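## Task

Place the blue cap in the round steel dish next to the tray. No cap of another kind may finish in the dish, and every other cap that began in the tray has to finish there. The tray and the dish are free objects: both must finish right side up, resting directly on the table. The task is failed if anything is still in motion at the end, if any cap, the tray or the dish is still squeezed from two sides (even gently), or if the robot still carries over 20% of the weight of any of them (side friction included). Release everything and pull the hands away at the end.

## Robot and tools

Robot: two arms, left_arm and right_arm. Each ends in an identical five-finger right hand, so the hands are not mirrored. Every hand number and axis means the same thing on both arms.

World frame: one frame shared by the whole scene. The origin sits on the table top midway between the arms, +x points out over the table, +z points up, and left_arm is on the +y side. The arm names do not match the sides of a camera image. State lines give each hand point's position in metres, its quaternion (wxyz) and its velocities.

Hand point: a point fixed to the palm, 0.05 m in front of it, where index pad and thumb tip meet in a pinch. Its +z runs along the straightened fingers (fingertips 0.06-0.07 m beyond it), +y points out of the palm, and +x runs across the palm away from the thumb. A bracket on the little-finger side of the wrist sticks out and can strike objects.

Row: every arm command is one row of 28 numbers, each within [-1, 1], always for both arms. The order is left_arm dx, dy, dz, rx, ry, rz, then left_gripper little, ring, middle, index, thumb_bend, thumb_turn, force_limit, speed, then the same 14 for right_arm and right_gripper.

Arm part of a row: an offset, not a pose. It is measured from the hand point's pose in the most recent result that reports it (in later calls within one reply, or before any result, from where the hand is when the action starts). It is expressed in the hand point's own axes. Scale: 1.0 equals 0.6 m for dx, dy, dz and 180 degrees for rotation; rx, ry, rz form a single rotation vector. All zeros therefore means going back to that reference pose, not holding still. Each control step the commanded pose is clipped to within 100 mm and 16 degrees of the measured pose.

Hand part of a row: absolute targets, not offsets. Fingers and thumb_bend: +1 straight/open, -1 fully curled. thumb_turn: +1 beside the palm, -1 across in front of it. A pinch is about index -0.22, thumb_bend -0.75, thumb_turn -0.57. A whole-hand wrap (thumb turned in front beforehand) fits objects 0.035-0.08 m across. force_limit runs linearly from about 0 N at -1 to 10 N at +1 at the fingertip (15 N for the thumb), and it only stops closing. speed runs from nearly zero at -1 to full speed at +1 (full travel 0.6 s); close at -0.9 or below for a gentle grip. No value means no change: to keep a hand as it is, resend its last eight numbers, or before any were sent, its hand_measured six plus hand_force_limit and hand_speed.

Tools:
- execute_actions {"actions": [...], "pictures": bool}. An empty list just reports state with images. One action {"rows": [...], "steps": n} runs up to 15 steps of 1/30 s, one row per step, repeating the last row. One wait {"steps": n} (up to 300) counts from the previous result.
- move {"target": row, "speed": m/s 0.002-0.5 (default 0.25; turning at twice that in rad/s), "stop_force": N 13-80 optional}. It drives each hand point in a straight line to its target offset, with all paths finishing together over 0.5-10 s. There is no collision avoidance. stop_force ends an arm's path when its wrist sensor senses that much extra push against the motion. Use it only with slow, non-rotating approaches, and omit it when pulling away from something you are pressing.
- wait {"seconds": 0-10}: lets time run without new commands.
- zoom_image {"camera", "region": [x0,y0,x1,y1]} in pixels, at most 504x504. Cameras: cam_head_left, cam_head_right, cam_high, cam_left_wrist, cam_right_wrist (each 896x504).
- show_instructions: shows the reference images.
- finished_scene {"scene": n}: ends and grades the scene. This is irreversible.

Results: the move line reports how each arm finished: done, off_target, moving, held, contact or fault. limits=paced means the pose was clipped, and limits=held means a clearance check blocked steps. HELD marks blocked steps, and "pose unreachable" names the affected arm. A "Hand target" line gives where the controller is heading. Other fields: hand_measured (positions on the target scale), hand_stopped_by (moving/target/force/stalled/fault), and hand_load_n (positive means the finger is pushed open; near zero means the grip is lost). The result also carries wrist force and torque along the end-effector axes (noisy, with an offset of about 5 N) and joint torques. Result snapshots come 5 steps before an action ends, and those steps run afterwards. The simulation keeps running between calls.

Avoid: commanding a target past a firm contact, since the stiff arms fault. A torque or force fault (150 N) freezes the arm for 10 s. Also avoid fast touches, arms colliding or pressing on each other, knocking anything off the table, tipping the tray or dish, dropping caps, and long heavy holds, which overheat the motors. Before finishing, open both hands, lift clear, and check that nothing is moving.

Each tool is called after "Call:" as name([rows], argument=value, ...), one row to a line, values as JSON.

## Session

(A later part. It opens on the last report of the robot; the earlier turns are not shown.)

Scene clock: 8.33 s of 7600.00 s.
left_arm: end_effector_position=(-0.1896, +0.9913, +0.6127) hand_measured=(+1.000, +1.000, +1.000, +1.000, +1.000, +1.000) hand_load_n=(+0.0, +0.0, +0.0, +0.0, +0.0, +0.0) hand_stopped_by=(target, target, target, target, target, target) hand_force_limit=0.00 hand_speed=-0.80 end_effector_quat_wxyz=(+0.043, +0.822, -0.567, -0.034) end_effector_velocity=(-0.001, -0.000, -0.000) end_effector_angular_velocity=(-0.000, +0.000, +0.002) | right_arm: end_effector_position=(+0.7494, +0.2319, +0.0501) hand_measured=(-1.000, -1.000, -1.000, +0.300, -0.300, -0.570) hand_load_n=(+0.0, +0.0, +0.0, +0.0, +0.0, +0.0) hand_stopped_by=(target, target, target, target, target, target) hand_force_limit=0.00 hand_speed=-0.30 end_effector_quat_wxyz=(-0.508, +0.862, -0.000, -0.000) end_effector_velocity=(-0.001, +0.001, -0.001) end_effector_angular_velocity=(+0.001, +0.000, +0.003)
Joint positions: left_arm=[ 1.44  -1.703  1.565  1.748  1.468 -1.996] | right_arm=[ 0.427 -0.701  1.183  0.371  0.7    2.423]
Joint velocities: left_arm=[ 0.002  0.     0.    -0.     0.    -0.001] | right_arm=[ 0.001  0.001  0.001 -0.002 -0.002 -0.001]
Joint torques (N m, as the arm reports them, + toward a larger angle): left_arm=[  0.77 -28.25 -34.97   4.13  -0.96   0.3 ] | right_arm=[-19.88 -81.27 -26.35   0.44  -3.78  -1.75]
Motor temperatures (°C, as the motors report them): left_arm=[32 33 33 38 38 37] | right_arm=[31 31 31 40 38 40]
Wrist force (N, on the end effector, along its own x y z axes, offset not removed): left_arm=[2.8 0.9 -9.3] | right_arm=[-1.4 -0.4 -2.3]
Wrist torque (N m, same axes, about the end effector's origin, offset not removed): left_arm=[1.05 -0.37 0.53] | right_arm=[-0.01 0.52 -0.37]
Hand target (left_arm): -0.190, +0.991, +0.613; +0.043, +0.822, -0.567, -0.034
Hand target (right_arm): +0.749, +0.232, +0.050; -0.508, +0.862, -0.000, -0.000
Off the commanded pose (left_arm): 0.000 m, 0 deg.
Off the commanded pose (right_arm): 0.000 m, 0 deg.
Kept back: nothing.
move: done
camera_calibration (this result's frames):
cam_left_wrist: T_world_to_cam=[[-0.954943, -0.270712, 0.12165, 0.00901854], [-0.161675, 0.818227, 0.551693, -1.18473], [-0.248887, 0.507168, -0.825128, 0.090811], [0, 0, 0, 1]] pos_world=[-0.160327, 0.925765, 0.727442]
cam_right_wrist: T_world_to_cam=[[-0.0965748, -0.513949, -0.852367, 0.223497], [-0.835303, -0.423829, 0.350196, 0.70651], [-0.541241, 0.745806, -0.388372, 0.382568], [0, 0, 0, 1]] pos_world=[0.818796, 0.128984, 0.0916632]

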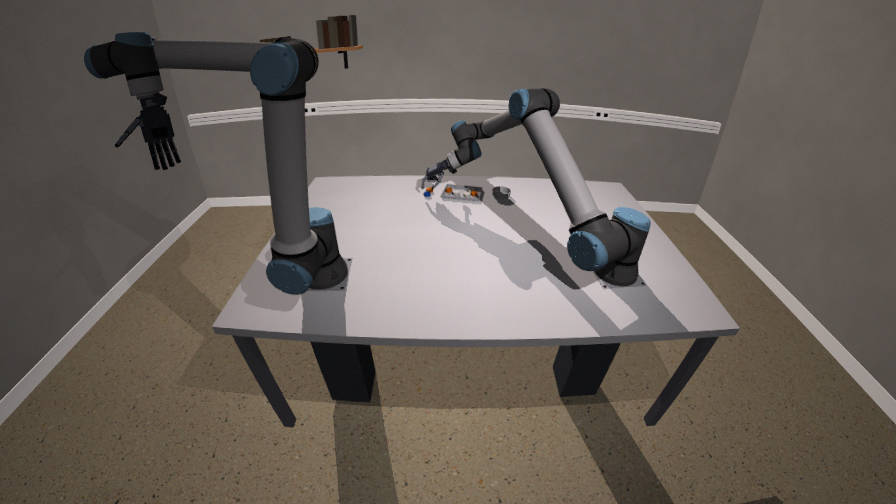

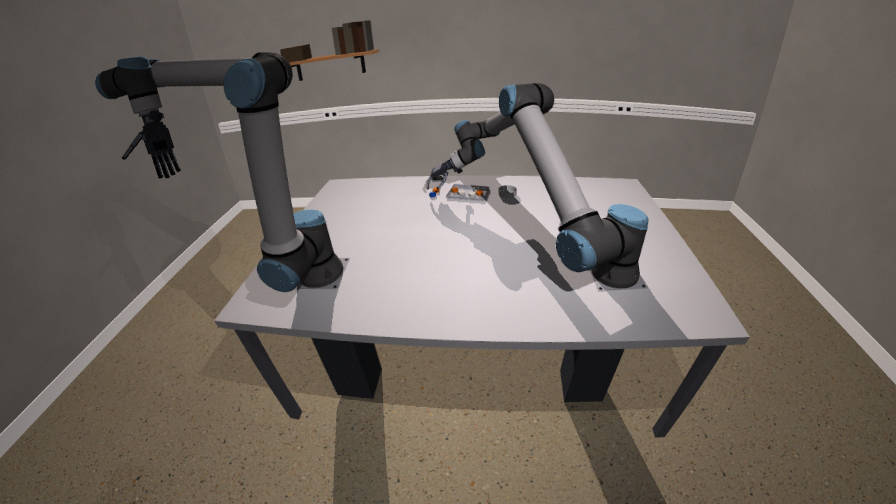

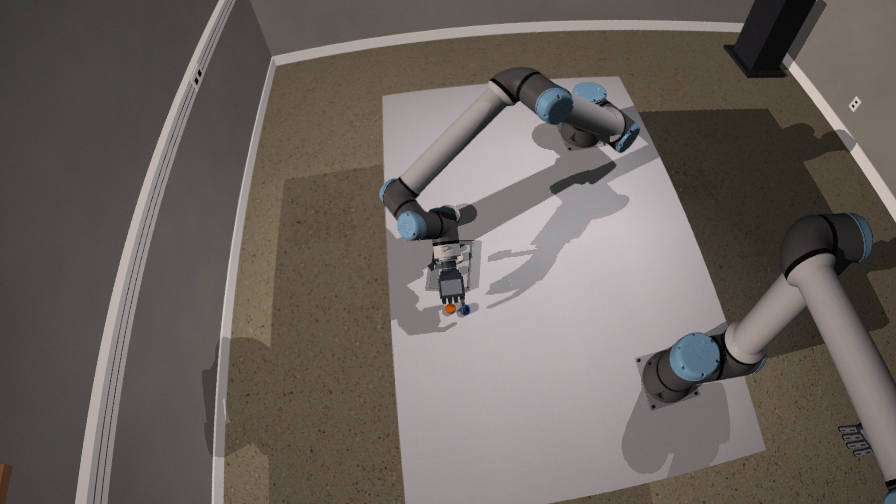

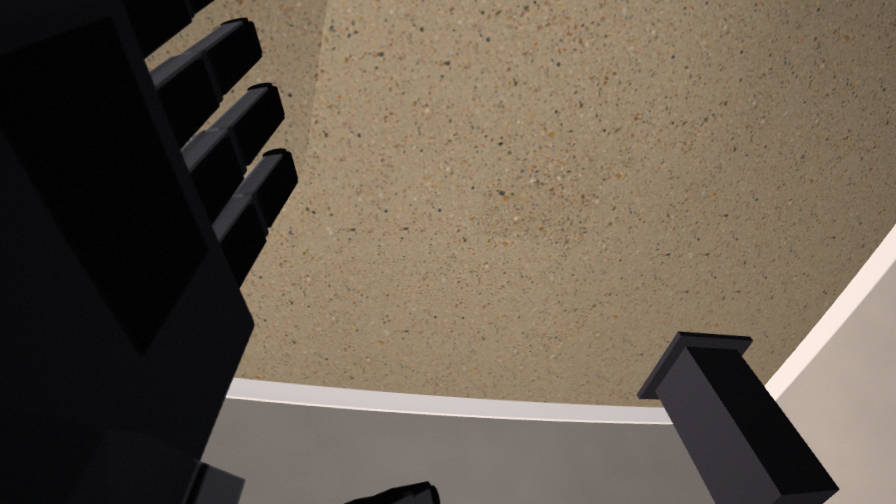

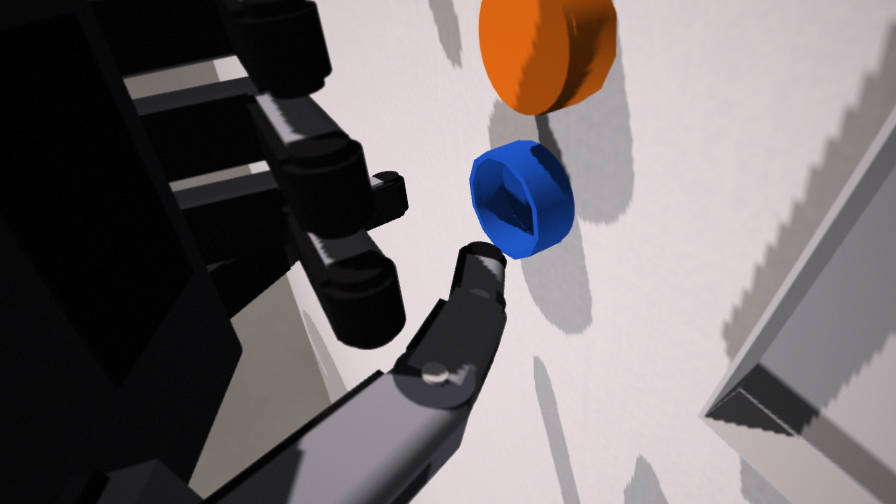

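Call:
move(target=[0,0,0,0,0,0,1,1,1,1,1,1,0,-0.8,0,0.0504,0.028,0,0,0,-1,-1,-1,0.3,-0.3,-0.57,0,-0.3], speed=0.04, stop_force=13)

Call:
move(target=[0,0,0,0,0,0,1,1,1,1,1,1,0,-0.8,0,0,0,0,0,0,-1,-1,-1,-0.35,-0.3,-0.57,0.2,-0.6])

Scene clock: 9.77 s of 7600.00 s.
left_arm: end_effector_position=(-0.1896, +0.9913, +0.6127) hand_measured=(+1.000, +1.000, +1.000, +1.000, +1.000, +1.000) hand_load_n=(+0.0, +0.0, +0.0, +0.0, +0.0, +0.0) hand_stopped_by=(target, target, target, target, target, target) hand_force_limit=0.00 hand_speed=-0.80 end_effector_quat_wxyz=(+0.043, +0.822, -0.567, -0.034) end_effector_velocity=(+0.000, +0.000, +0.001) end_effector_angular_velocity=(+0.001, -0.000, -0.001) | right_arm: end_effector_position=(+0.7494, +0.2318, +0.0157) hand_measured=(-1.000, -1.000, -1.000, +0.300, -0.300, -0.570) hand_load_n=(+0.0, +0.0, +0.0, +0.0, +0.0, +0.0) hand_stopped_by=(target, target, target, target, target, target) hand_force_limit=0.00 hand_speed=-0.30 end_effector_quat_wxyz=(-0.508, +0.862, -0.000, -0.000) end_effector_velocity=(-0.001, +0.001, -0.002) end_effector_angular_velocity=(-0.001, -0.001, +0.001)
Joint positions: left_arm=[ 1.44  -1.703  1.565  1.748  1.468 -1.996] | right_arm=[ 0.427 -0.672  1.195  0.329  0.7    2.423]
Joint velocities: left_arm=[-0.001 -0.    -0.001  0.    -0.    -0.   ] | right_arm=[ 0.001  0.002  0.    -0.002  0.001 -0.   ]
Joint torques (N m, as the arm reports them, + toward a larger angle): left_arm=[  0.38 -28.41 -36.24   4.32  -0.55   0.09] | right_arm=[ -4.08 -76.42 -25.84   1.37  -2.4   -2.56]
Motor temperatures (°C, as the motors report them): left_arm=[32 33 33 38 38 37] | right_arm=[31 31 31 40 38 40]
Wrist force (N, on the end effector, along its own x y z axes, offset not removed): left_arm=[0.1 5.2 0.8] | right_arm=[-1.1 0.1 0.0]
Wrist torque (N m, same axes, about the end effector's origin, offset not removed): left_arm=[0.98 -0.27 0.34] | right_arm=[-0.05 0.37 -0.35]
Hand target (left_arm): -0.190, +0.991, +0.613; +0.043, +0.822, -0.567, -0.034
Hand target (right_arm): +0.749, +0.232, +0.016; -0.508, +0.862, -0.000, -0.000
Off the commanded pose (left_arm): 0.000 m, 0 deg.
Off the commanded pose (right_arm): 0.000 m, 0 deg.
Kept back: nothing.
move: done
camera_calibration (this result's frames):
cam_left_wrist: T_world_to_cam=[[-0.954943, -0.270712, 0.12165, 0.00901851], [-0.161675, 0.818227, 0.551693, -1.18473], [-0.248887, 0.507168, -0.825128, 0.090811], [0, 0, 0, 1]] pos_world=[-0.160327, 0.925765, 0.727442]
cam_right_wrist: T_world_to_cam=[[-0.0965672, -0.51393, -0.852379, 0.194115], [-0.835319, -0.423819, 0.35017, 0.718606], [-0.541217, 0.745824, -0.388369, 0.369188], [0, 0, 0, 1]] pos_world=[0.818822, 0.128971, 0.057207]

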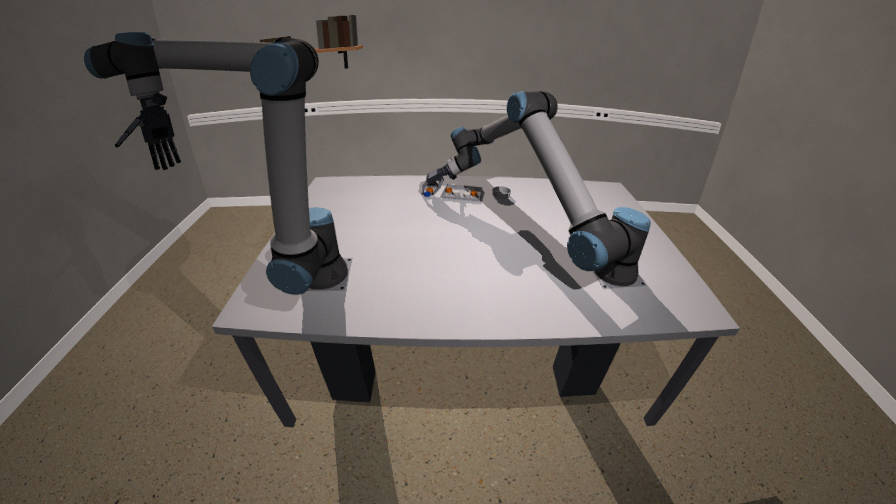

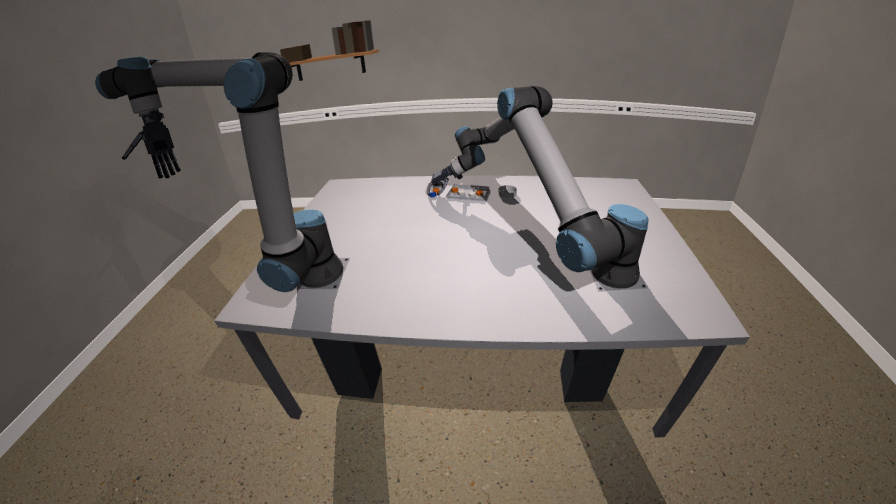

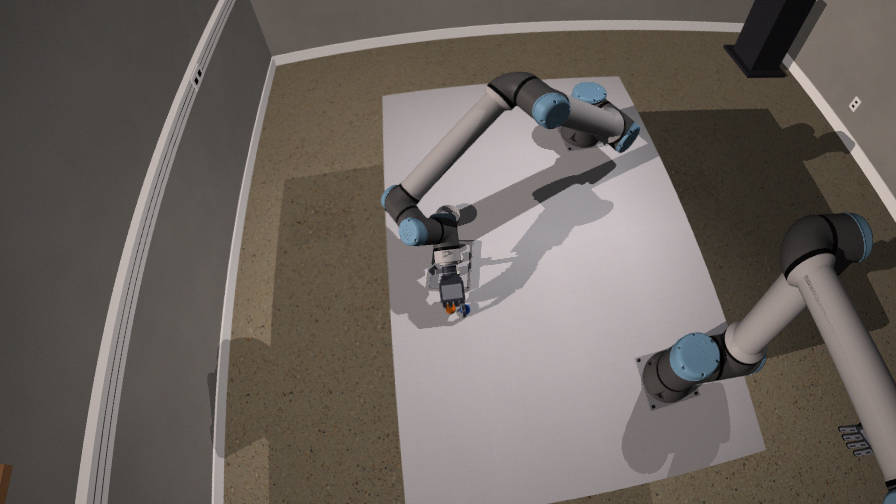

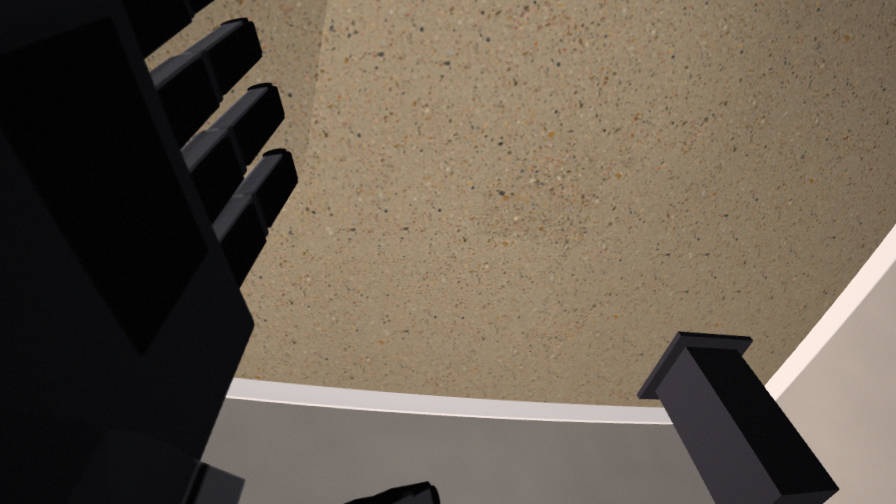

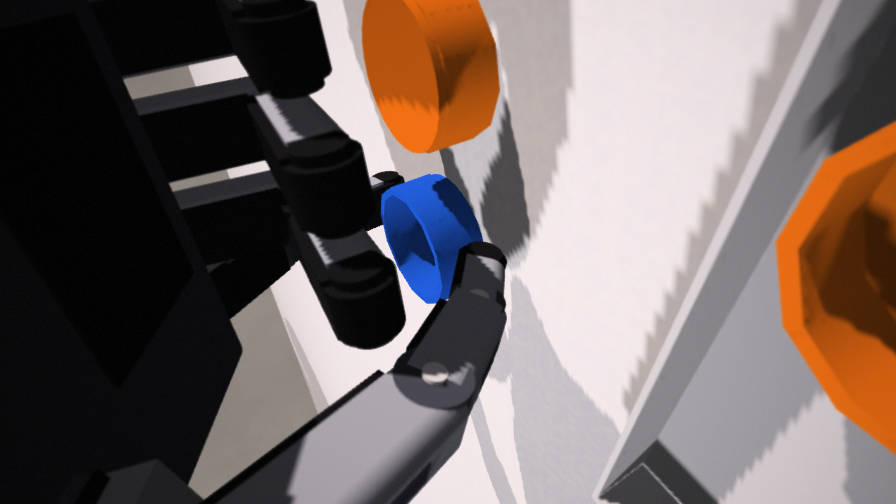

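Scene clock: 10.27 s of 7600.00 s.
left_arm: end_effector_position=(-0.1896, +0.9913, +0.6127) hand_measured=(+1.000, +1.000, +1.000, +1.000, +1.000, +1.000) hand_load_n=(+0.0, +0.0, +0.0, +0.0, +0.0, +0.0) hand_stopped_by=(target, target, target, target, target, target) hand_force_limit=0.00 hand_speed=-0.80 end_effector_quat_wxyz=(+0.043, +0.822, -0.567, -0.034) end_effector_velocity=(-0.000, -0.000, +0.000) end_effector_angular_velocity=(+0.000, -0.000, +0.000) | right_arm: end_effector_position=(+0.7494, +0.2318, +0.0156) hand_measured=(-1.000, -1.000, -1.000, +0.176, -0.298, -0.570) hand_load_n=(+0.0, +0.0, +0.0, +10.5, +4.5, +0.0) hand_stopped_by=(target, target, target, force, target, target) hand_force_limit=0.20 hand_speed=-0.60 end_effector_quat_wxyz=(-0.508, +0.862, -0.000, -0.000) end_effector_velocity=(-0.001, +0.001, -0.000) end_effector_angular_velocity=(-0.001, -0.001, +0.001)
Joint positions: left_arm=[ 1.44  -1.703  1.565  1.748  1.468 -1.996] | right_arm=[ 0.427 -0.672  1.195  0.329  0.7    2.423]
Joint velocities: left_arm=[ 0.001 -0.     0.    -0.    -0.     0.   ] | right_arm=[ 0.001 -0.     0.     0.     0.001 -0.001]
Joint torques (N m, as the arm reports them, + toward a larger angle): left_arm=[ -0.27 -25.45 -36.8    4.11  -0.21   0.55] | right_arm=[ -5.64 -90.71 -26.18   2.21  -2.33  -2.23]
Motor temperatures (°C, as the motors report them): left_arm=[32 33 33 38 38 37] | right_arm=[31 31 31 40 38 40]
Wrist force (N, on the end effector, along its own x y z axes, offset not removed): left_arm=[2.3 2.8 -6.8] | right_arm=[0.6 -5.2 -3.0]
Wrist torque (N m, same axes, about the end effector's origin, offset not removed): left_arm=[1.07 -0.29 0.56] | right_arm=[-0.06 0.20 -0.18]
Hand target (left_arm): -0.190, +0.991, +0.613; +0.043, +0.822, -0.567, -0.034
Hand target (right_arm): +0.749, +0.232, +0.016; -0.508, +0.862, -0.000, -0.000
Off the commanded pose (left_arm): 0.000 m, 0 deg.
Off the commanded pose (right_arm): 0.000 m, 0 deg.
Kept back: nothing.
move: done
camera_calibration (this result's frames):
cam_left_wrist: T_world_to_cam=[[-0.954943, -0.270712, 0.12165, 0.00901853], [-0.161675, 0.818227, 0.551693, -1.18473], [-0.248887, 0.507168, -0.825128, 0.0908111], [0, 0, 0, 1]] pos_world=[-0.160327, 0.925765, 0.727442]
cam_right_wrist: T_world_to_cam=[[-0.0965651, -0.513929, -0.85238, 0.194081], [-0.83532, -0.423819, 0.350167, 0.718621], [-0.541216, 0.745825, -0.388369, 0.369172], [0, 0, 0, 1]] pos_world=[0.818822, 0.128971, 0.057168]

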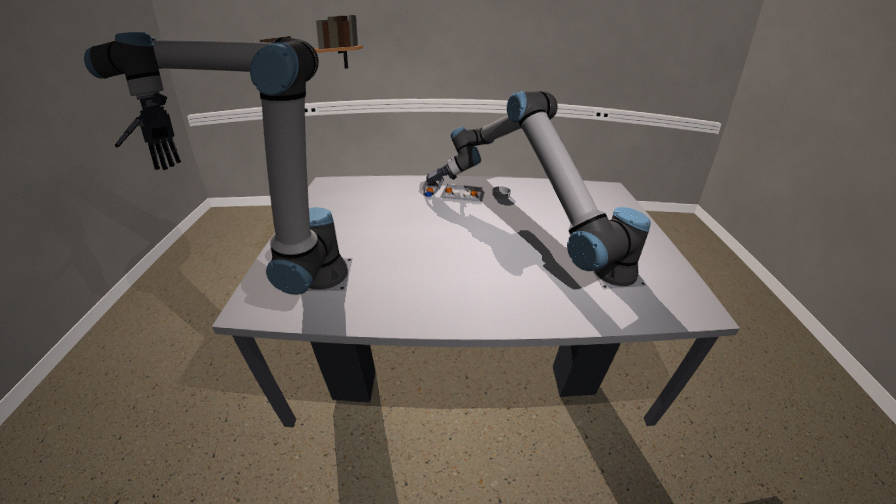

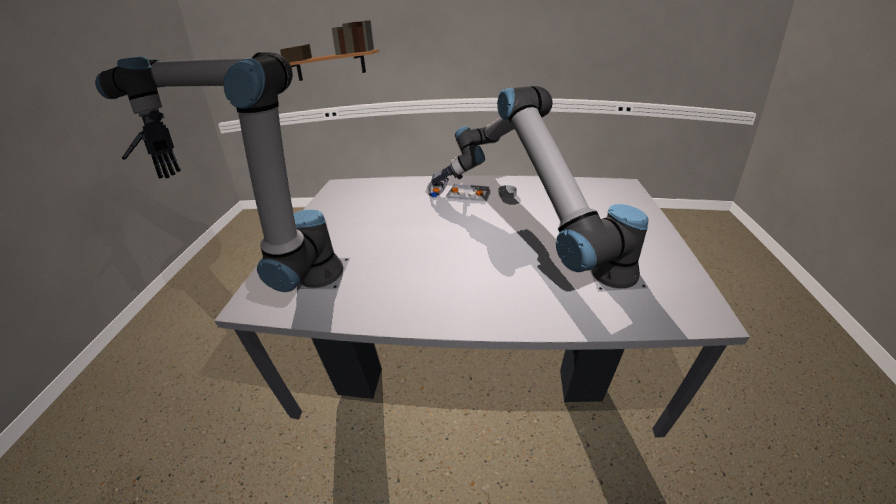

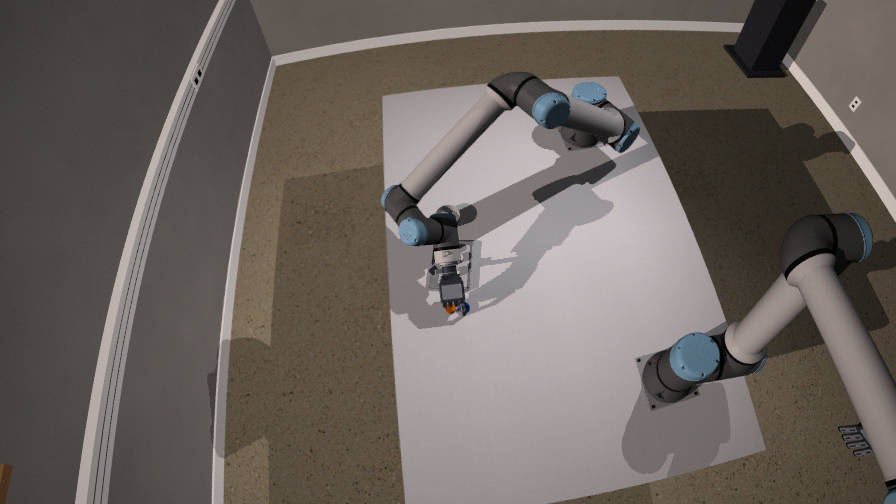

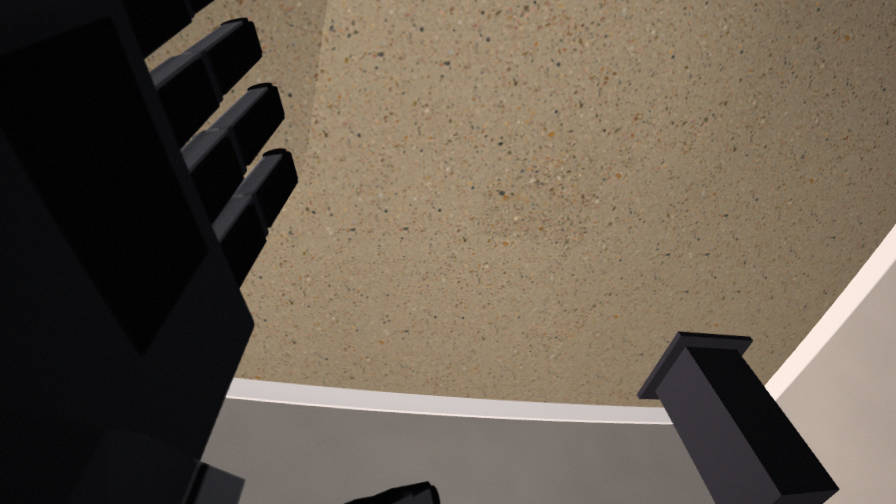

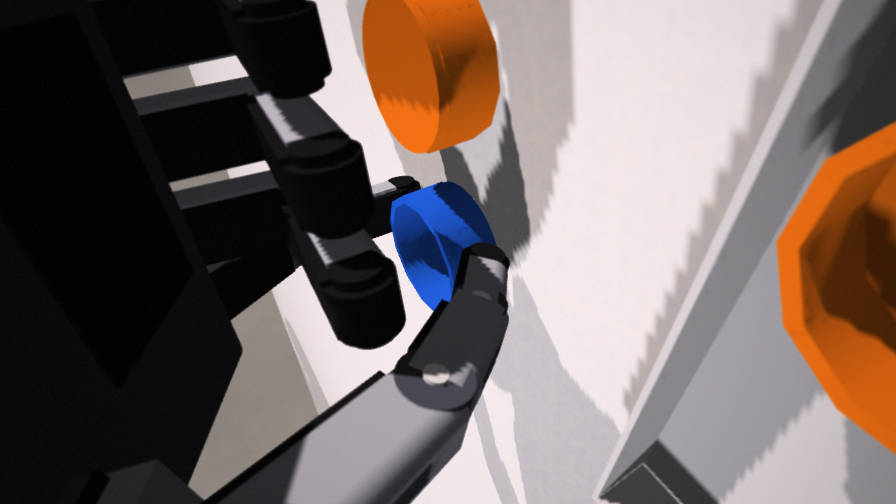

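Call:
move(target=[0,0,0,0,0,0,1,1,1,1,1,1,0,-0.8,0,-0.124,-0.069,0,0,0,-1,-1,-1,-0.35,-0.3,-0.57,0.2,-0.6], speed=0.15)

Call:
move(target=[0,0,0,0,0,0,1,1,1,1,1,1,0,-0.8,0.038,0.339,-0.61,0,0,0,-1,-1,-1,-0.35,-0.3,-0.57,0.2,-0.6], speed=0.3)

Scene clock: 11.53 s of 7600.00 s.
left_arm: end_effector_position=(-0.1896, +0.9913, +0.6127) hand_measured=(+1.000, +1.000, +1.000, +1.000, +1.000, +1.000) hand_load_n=(+0.0, +0.0, +0.0, +0.0, +0.0, +0.0) hand_stopped_by=(target, target, target, target, target, target) hand_force_limit=0.00 hand_speed=-0.80 end_effector_quat_wxyz=(+0.043, +0.822, -0.567, -0.034) end_effector_velocity=(-0.000, -0.000, -0.000) end_effector_angular_velocity=(-0.000, -0.000, +0.001) | right_arm: end_effector_position=(+0.7494, +0.2318, +0.1006) hand_measured=(-1.000, -1.000, -1.000, +0.176, -0.296, -0.570) hand_load_n=(+0.0, +0.0, +0.0, +9.0, +7.0, -0.5) hand_stopped_by=(target, target, target, force, target, target) hand_force_limit=0.20 hand_speed=-0.60 end_effector_quat_wxyz=(-0.508, +0.862, -0.000, -0.000) end_effector_velocity=(-0.000, +0.000, +0.002) end_effector_angular_velocity=(-0.000, -0.001, +0.001)
Joint positions: left_arm=[ 1.44  -1.703  1.565  1.748  1.468 -1.996] | right_arm=[ 0.427 -0.74   1.159  0.434  0.7    2.423]
Joint velocities: left_arm=[ 0.001 -0.     0.    -0.     0.     0.   ] | right_arm=[ 0.    -0.001 -0.001  0.002  0.    -0.001]
Joint torques (N m, as the arm reports them, + toward a larger angle): left_arm=[  0.37 -27.11 -35.62   4.17  -1.09   0.23] | right_arm=[ -19.11 -104.73  -41.81    4.73   -3.68   -3.82]
Motor temperatures (°C, as the motors report them): left_arm=[32 33 33 38 38 37] | right_arm=[31 31 31 40 38 40]
Wrist force (N, on the end effector, along its own x y z axes, offset not removed): left_arm=[-0.3 -0.6 -4.2] | right_arm=[-1.8 -3.1 -0.6]
Wrist torque (N m, same axes, about the end effector's origin, offset not removed): left_arm=[0.27 0.39 0.20] | right_arm=[-0.51 0.52 -0.49]
Hand target (left_arm): -0.190, +0.991, +0.613; +0.043, +0.822, -0.567, -0.034
Hand target (right_arm): +0.749, +0.232, +0.101; -0.508, +0.862, -0.000, -0.000
Off the commanded pose (left_arm): 0.000 m, 0 deg.
Off the commanded pose (right_arm): 0.000 m, 0 deg.
Kept back: nothing.
move: done
camera_calibration (this result's frames):
cam_left_wrist: T_world_to_cam=[[-0.954943, -0.270712, 0.12165, 0.00901841], [-0.161674, 0.818227, 0.551693, -1.18473], [-0.248887, 0.507168, -0.825128, 0.0908111], [0, 0, 0, 1]] pos_world=[-0.160327, 0.925765, 0.727442]
cam_right_wrist: T_world_to_cam=[[-0.0966149, -0.513946, -0.852364, 0.266516], [-0.835301, -0.42381, 0.350224, 0.688789], [-0.541237, 0.745818, -0.388353, 0.402257], [0, 0, 0, 1]] pos_world=[0.818812, 0.128881, 0.142156]

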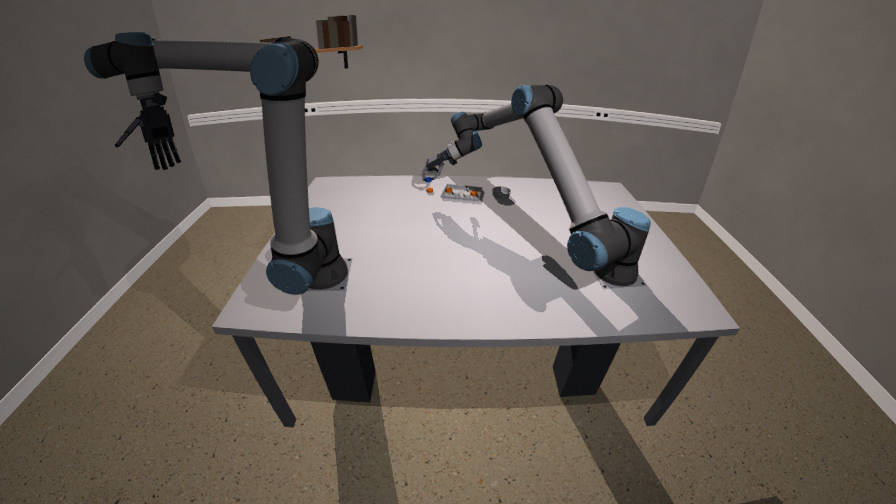

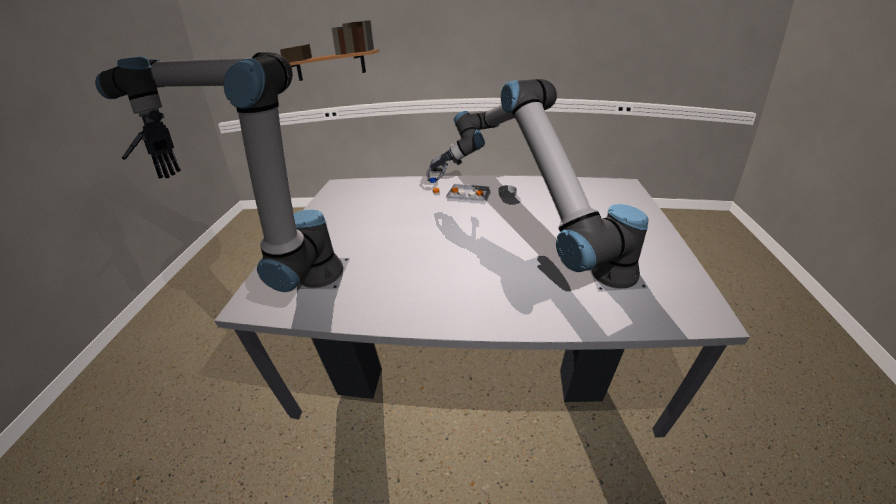

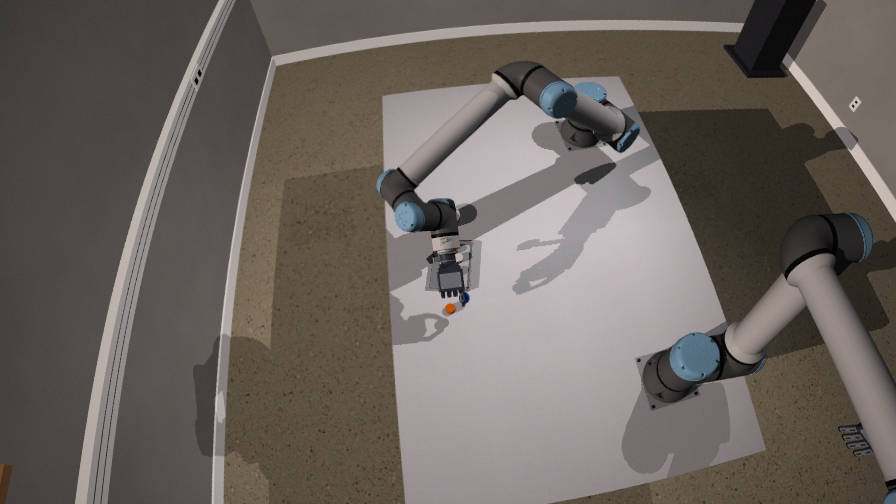

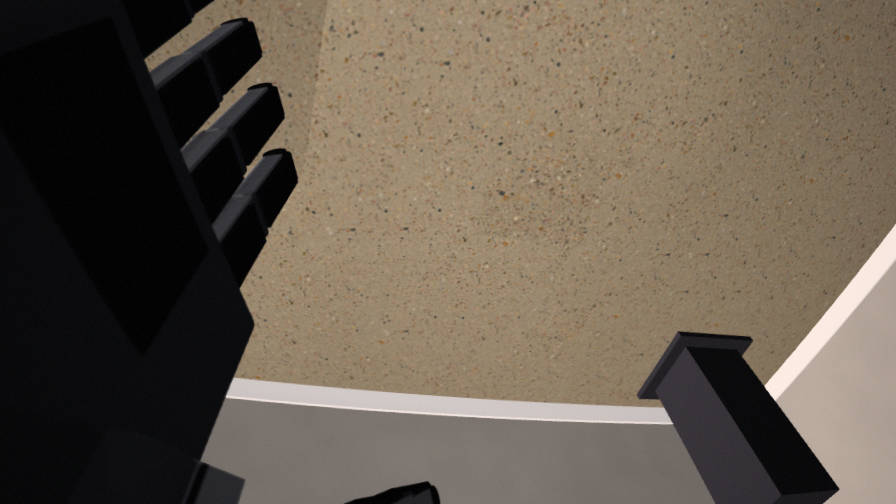

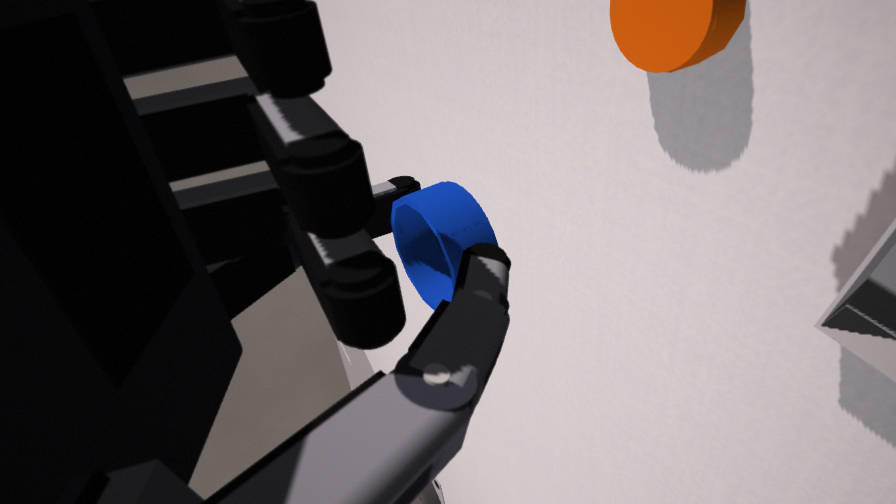

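Scene clock: 13.50 s of 7600.00 s.
left_arm: end_effector_position=(-0.1896, +0.9913, +0.6127) hand_measured=(+1.000, +1.000, +1.000, +1.000, +1.000, +1.000) hand_load_n=(+0.0, +0.0, +0.0, +0.0, +0.0, +0.0) hand_stopped_by=(target, target, target, target, target, target) hand_force_limit=0.00 hand_speed=-0.80 end_effector_quat_wxyz=(+0.043, +0.822, -0.567, -0.034) end_effector_velocity=(-0.001, -0.001, +0.000) end_effector_angular_velocity=(+0.001, -0.000, +0.002) | right_arm: end_effector_position=(+0.7722, -0.1868, +0.1001) hand_measured=(-1.000, -1.000, -1.000, +0.176, -0.296, -0.570) hand_load_n=(+0.0, +0.0, +0.0, +9.0, +7.0, -0.5) hand_stopped_by=(target, target, target, force, target, target) hand_force_limit=0.20 hand_speed=-0.60 end_effector_quat_wxyz=(-0.507, +0.862, -0.000, -0.000) end_effector_velocity=(-0.000, -0.002, -0.000) end_effector_angular_velocity=(-0.001, +0.001, +0.003)
Joint positions: left_arm=[ 1.44  -1.703  1.565  1.748  1.468 -1.996] | right_arm=[-0.096 -0.872  1.578  0.895  0.507  1.536]
Joint velocities: left_arm=[ 0.002 -0.001 -0.    -0.     0.     0.   ] | right_arm=[-0.002  0.002 -0.     0.009  0.002 -0.011]
Joint torques (N m, as the arm reports them, + toward a larger angle): left_arm=[ -0.23 -28.99 -36.4    4.13  -0.71   0.42] | right_arm=[-17.73 -62.64 -22.96   6.59   1.86  -4.09]
Motor temperatures (°C, as the motors report them): left_arm=[32 33 33 38 38 37] | right_arm=[31 31 31 40 38 40]
Wrist force (N, on the end effector, along its own x y z axes, offset not removed): left_arm=[4.6 3.0 -2.1] | right_arm=[-1.3 -1.4 -2.3]
Wrist torque (N m, same axes, about the end effector's origin, offset not removed): left_arm=[0.64 -0.64 0.59] | right_arm=[-0.21 0.50 -0.37]
Hand target (left_arm): -0.190, +0.991, +0.613; +0.043, +0.822, -0.567, -0.034
Hand target (right_arm): +0.772, -0.187, +0.100; -0.507, +0.862, -0.000, -0.000
Off the commanded pose (left_arm): 0.000 m, 0 deg.
Off the commanded pose (right_arm): 0.000 m, 0 deg.
Kept back: nothing.
move: done
camera_calibration (this result's frames):
cam_left_wrist: T_world_to_cam=[[-0.954943, -0.270712, 0.12165, 0.00901852], [-0.161675, 0.818227, 0.551693, -1.18473], [-0.248887, 0.507168, -0.825128, 0.0908112], [0, 0, 0, 1]] pos_world=[-0.160327, 0.925765, 0.727442]
cam_right_wrist: T_world_to_cam=[[-0.096684, -0.514213, -0.852196, 0.0531572], [-0.835089, -0.423954, 0.350556, 0.530423], [-0.541552, 0.745552, -0.388424, 0.726813], [0, 0, 0, 1]] pos_world=[0.841697, -0.289668, 0.141669]

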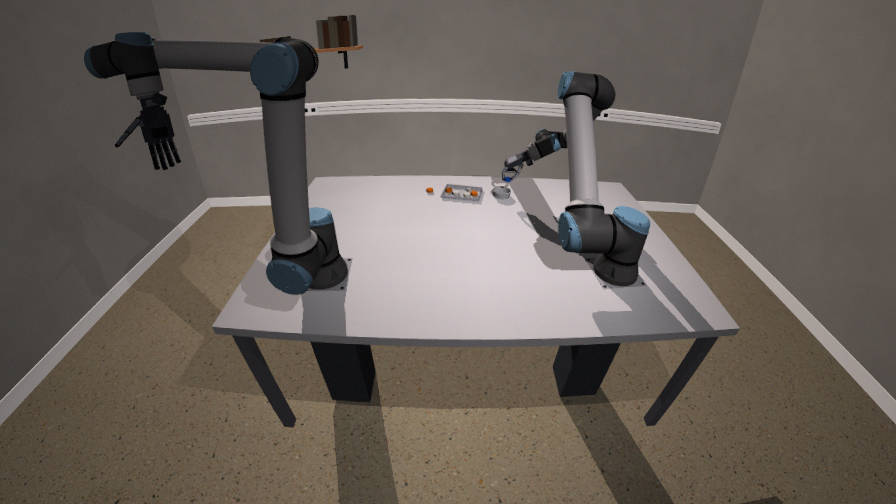

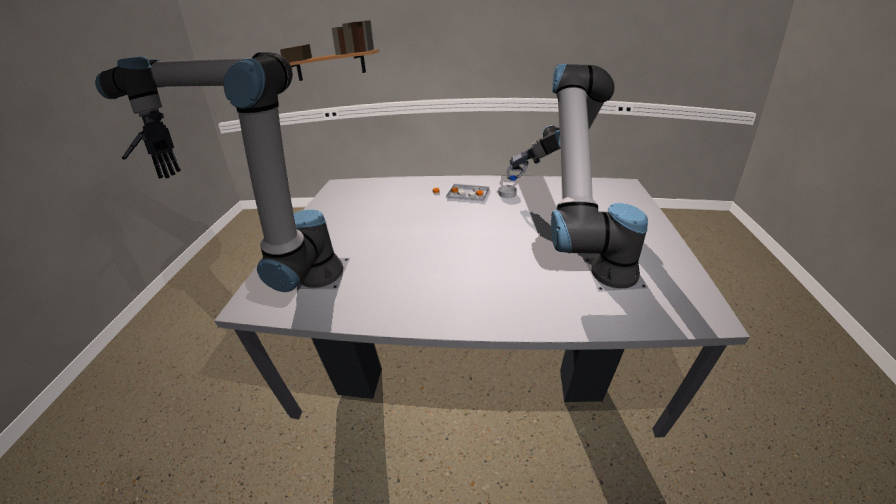

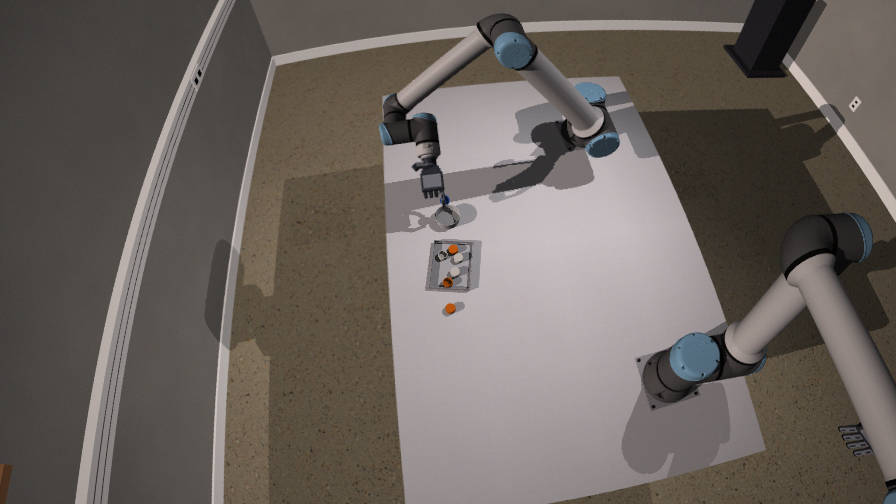

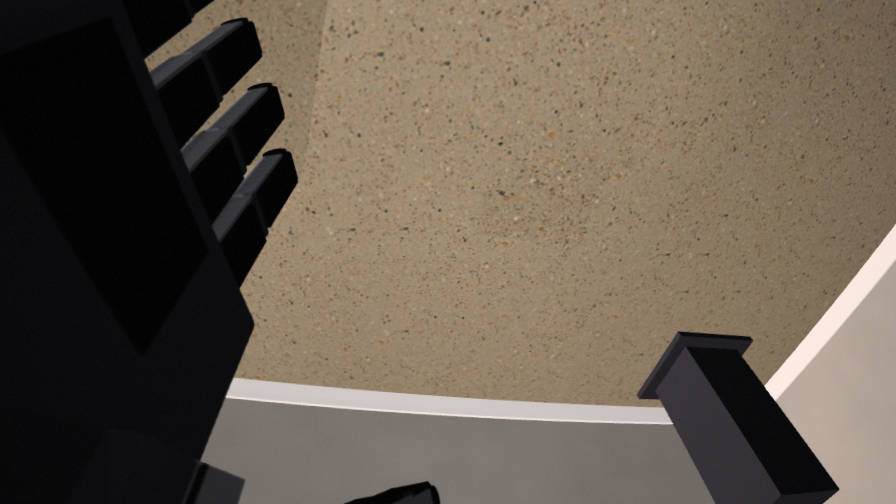

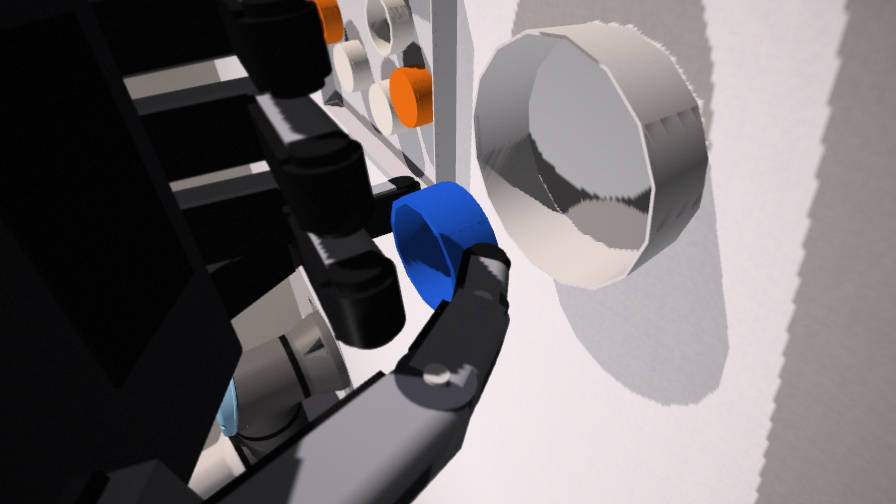

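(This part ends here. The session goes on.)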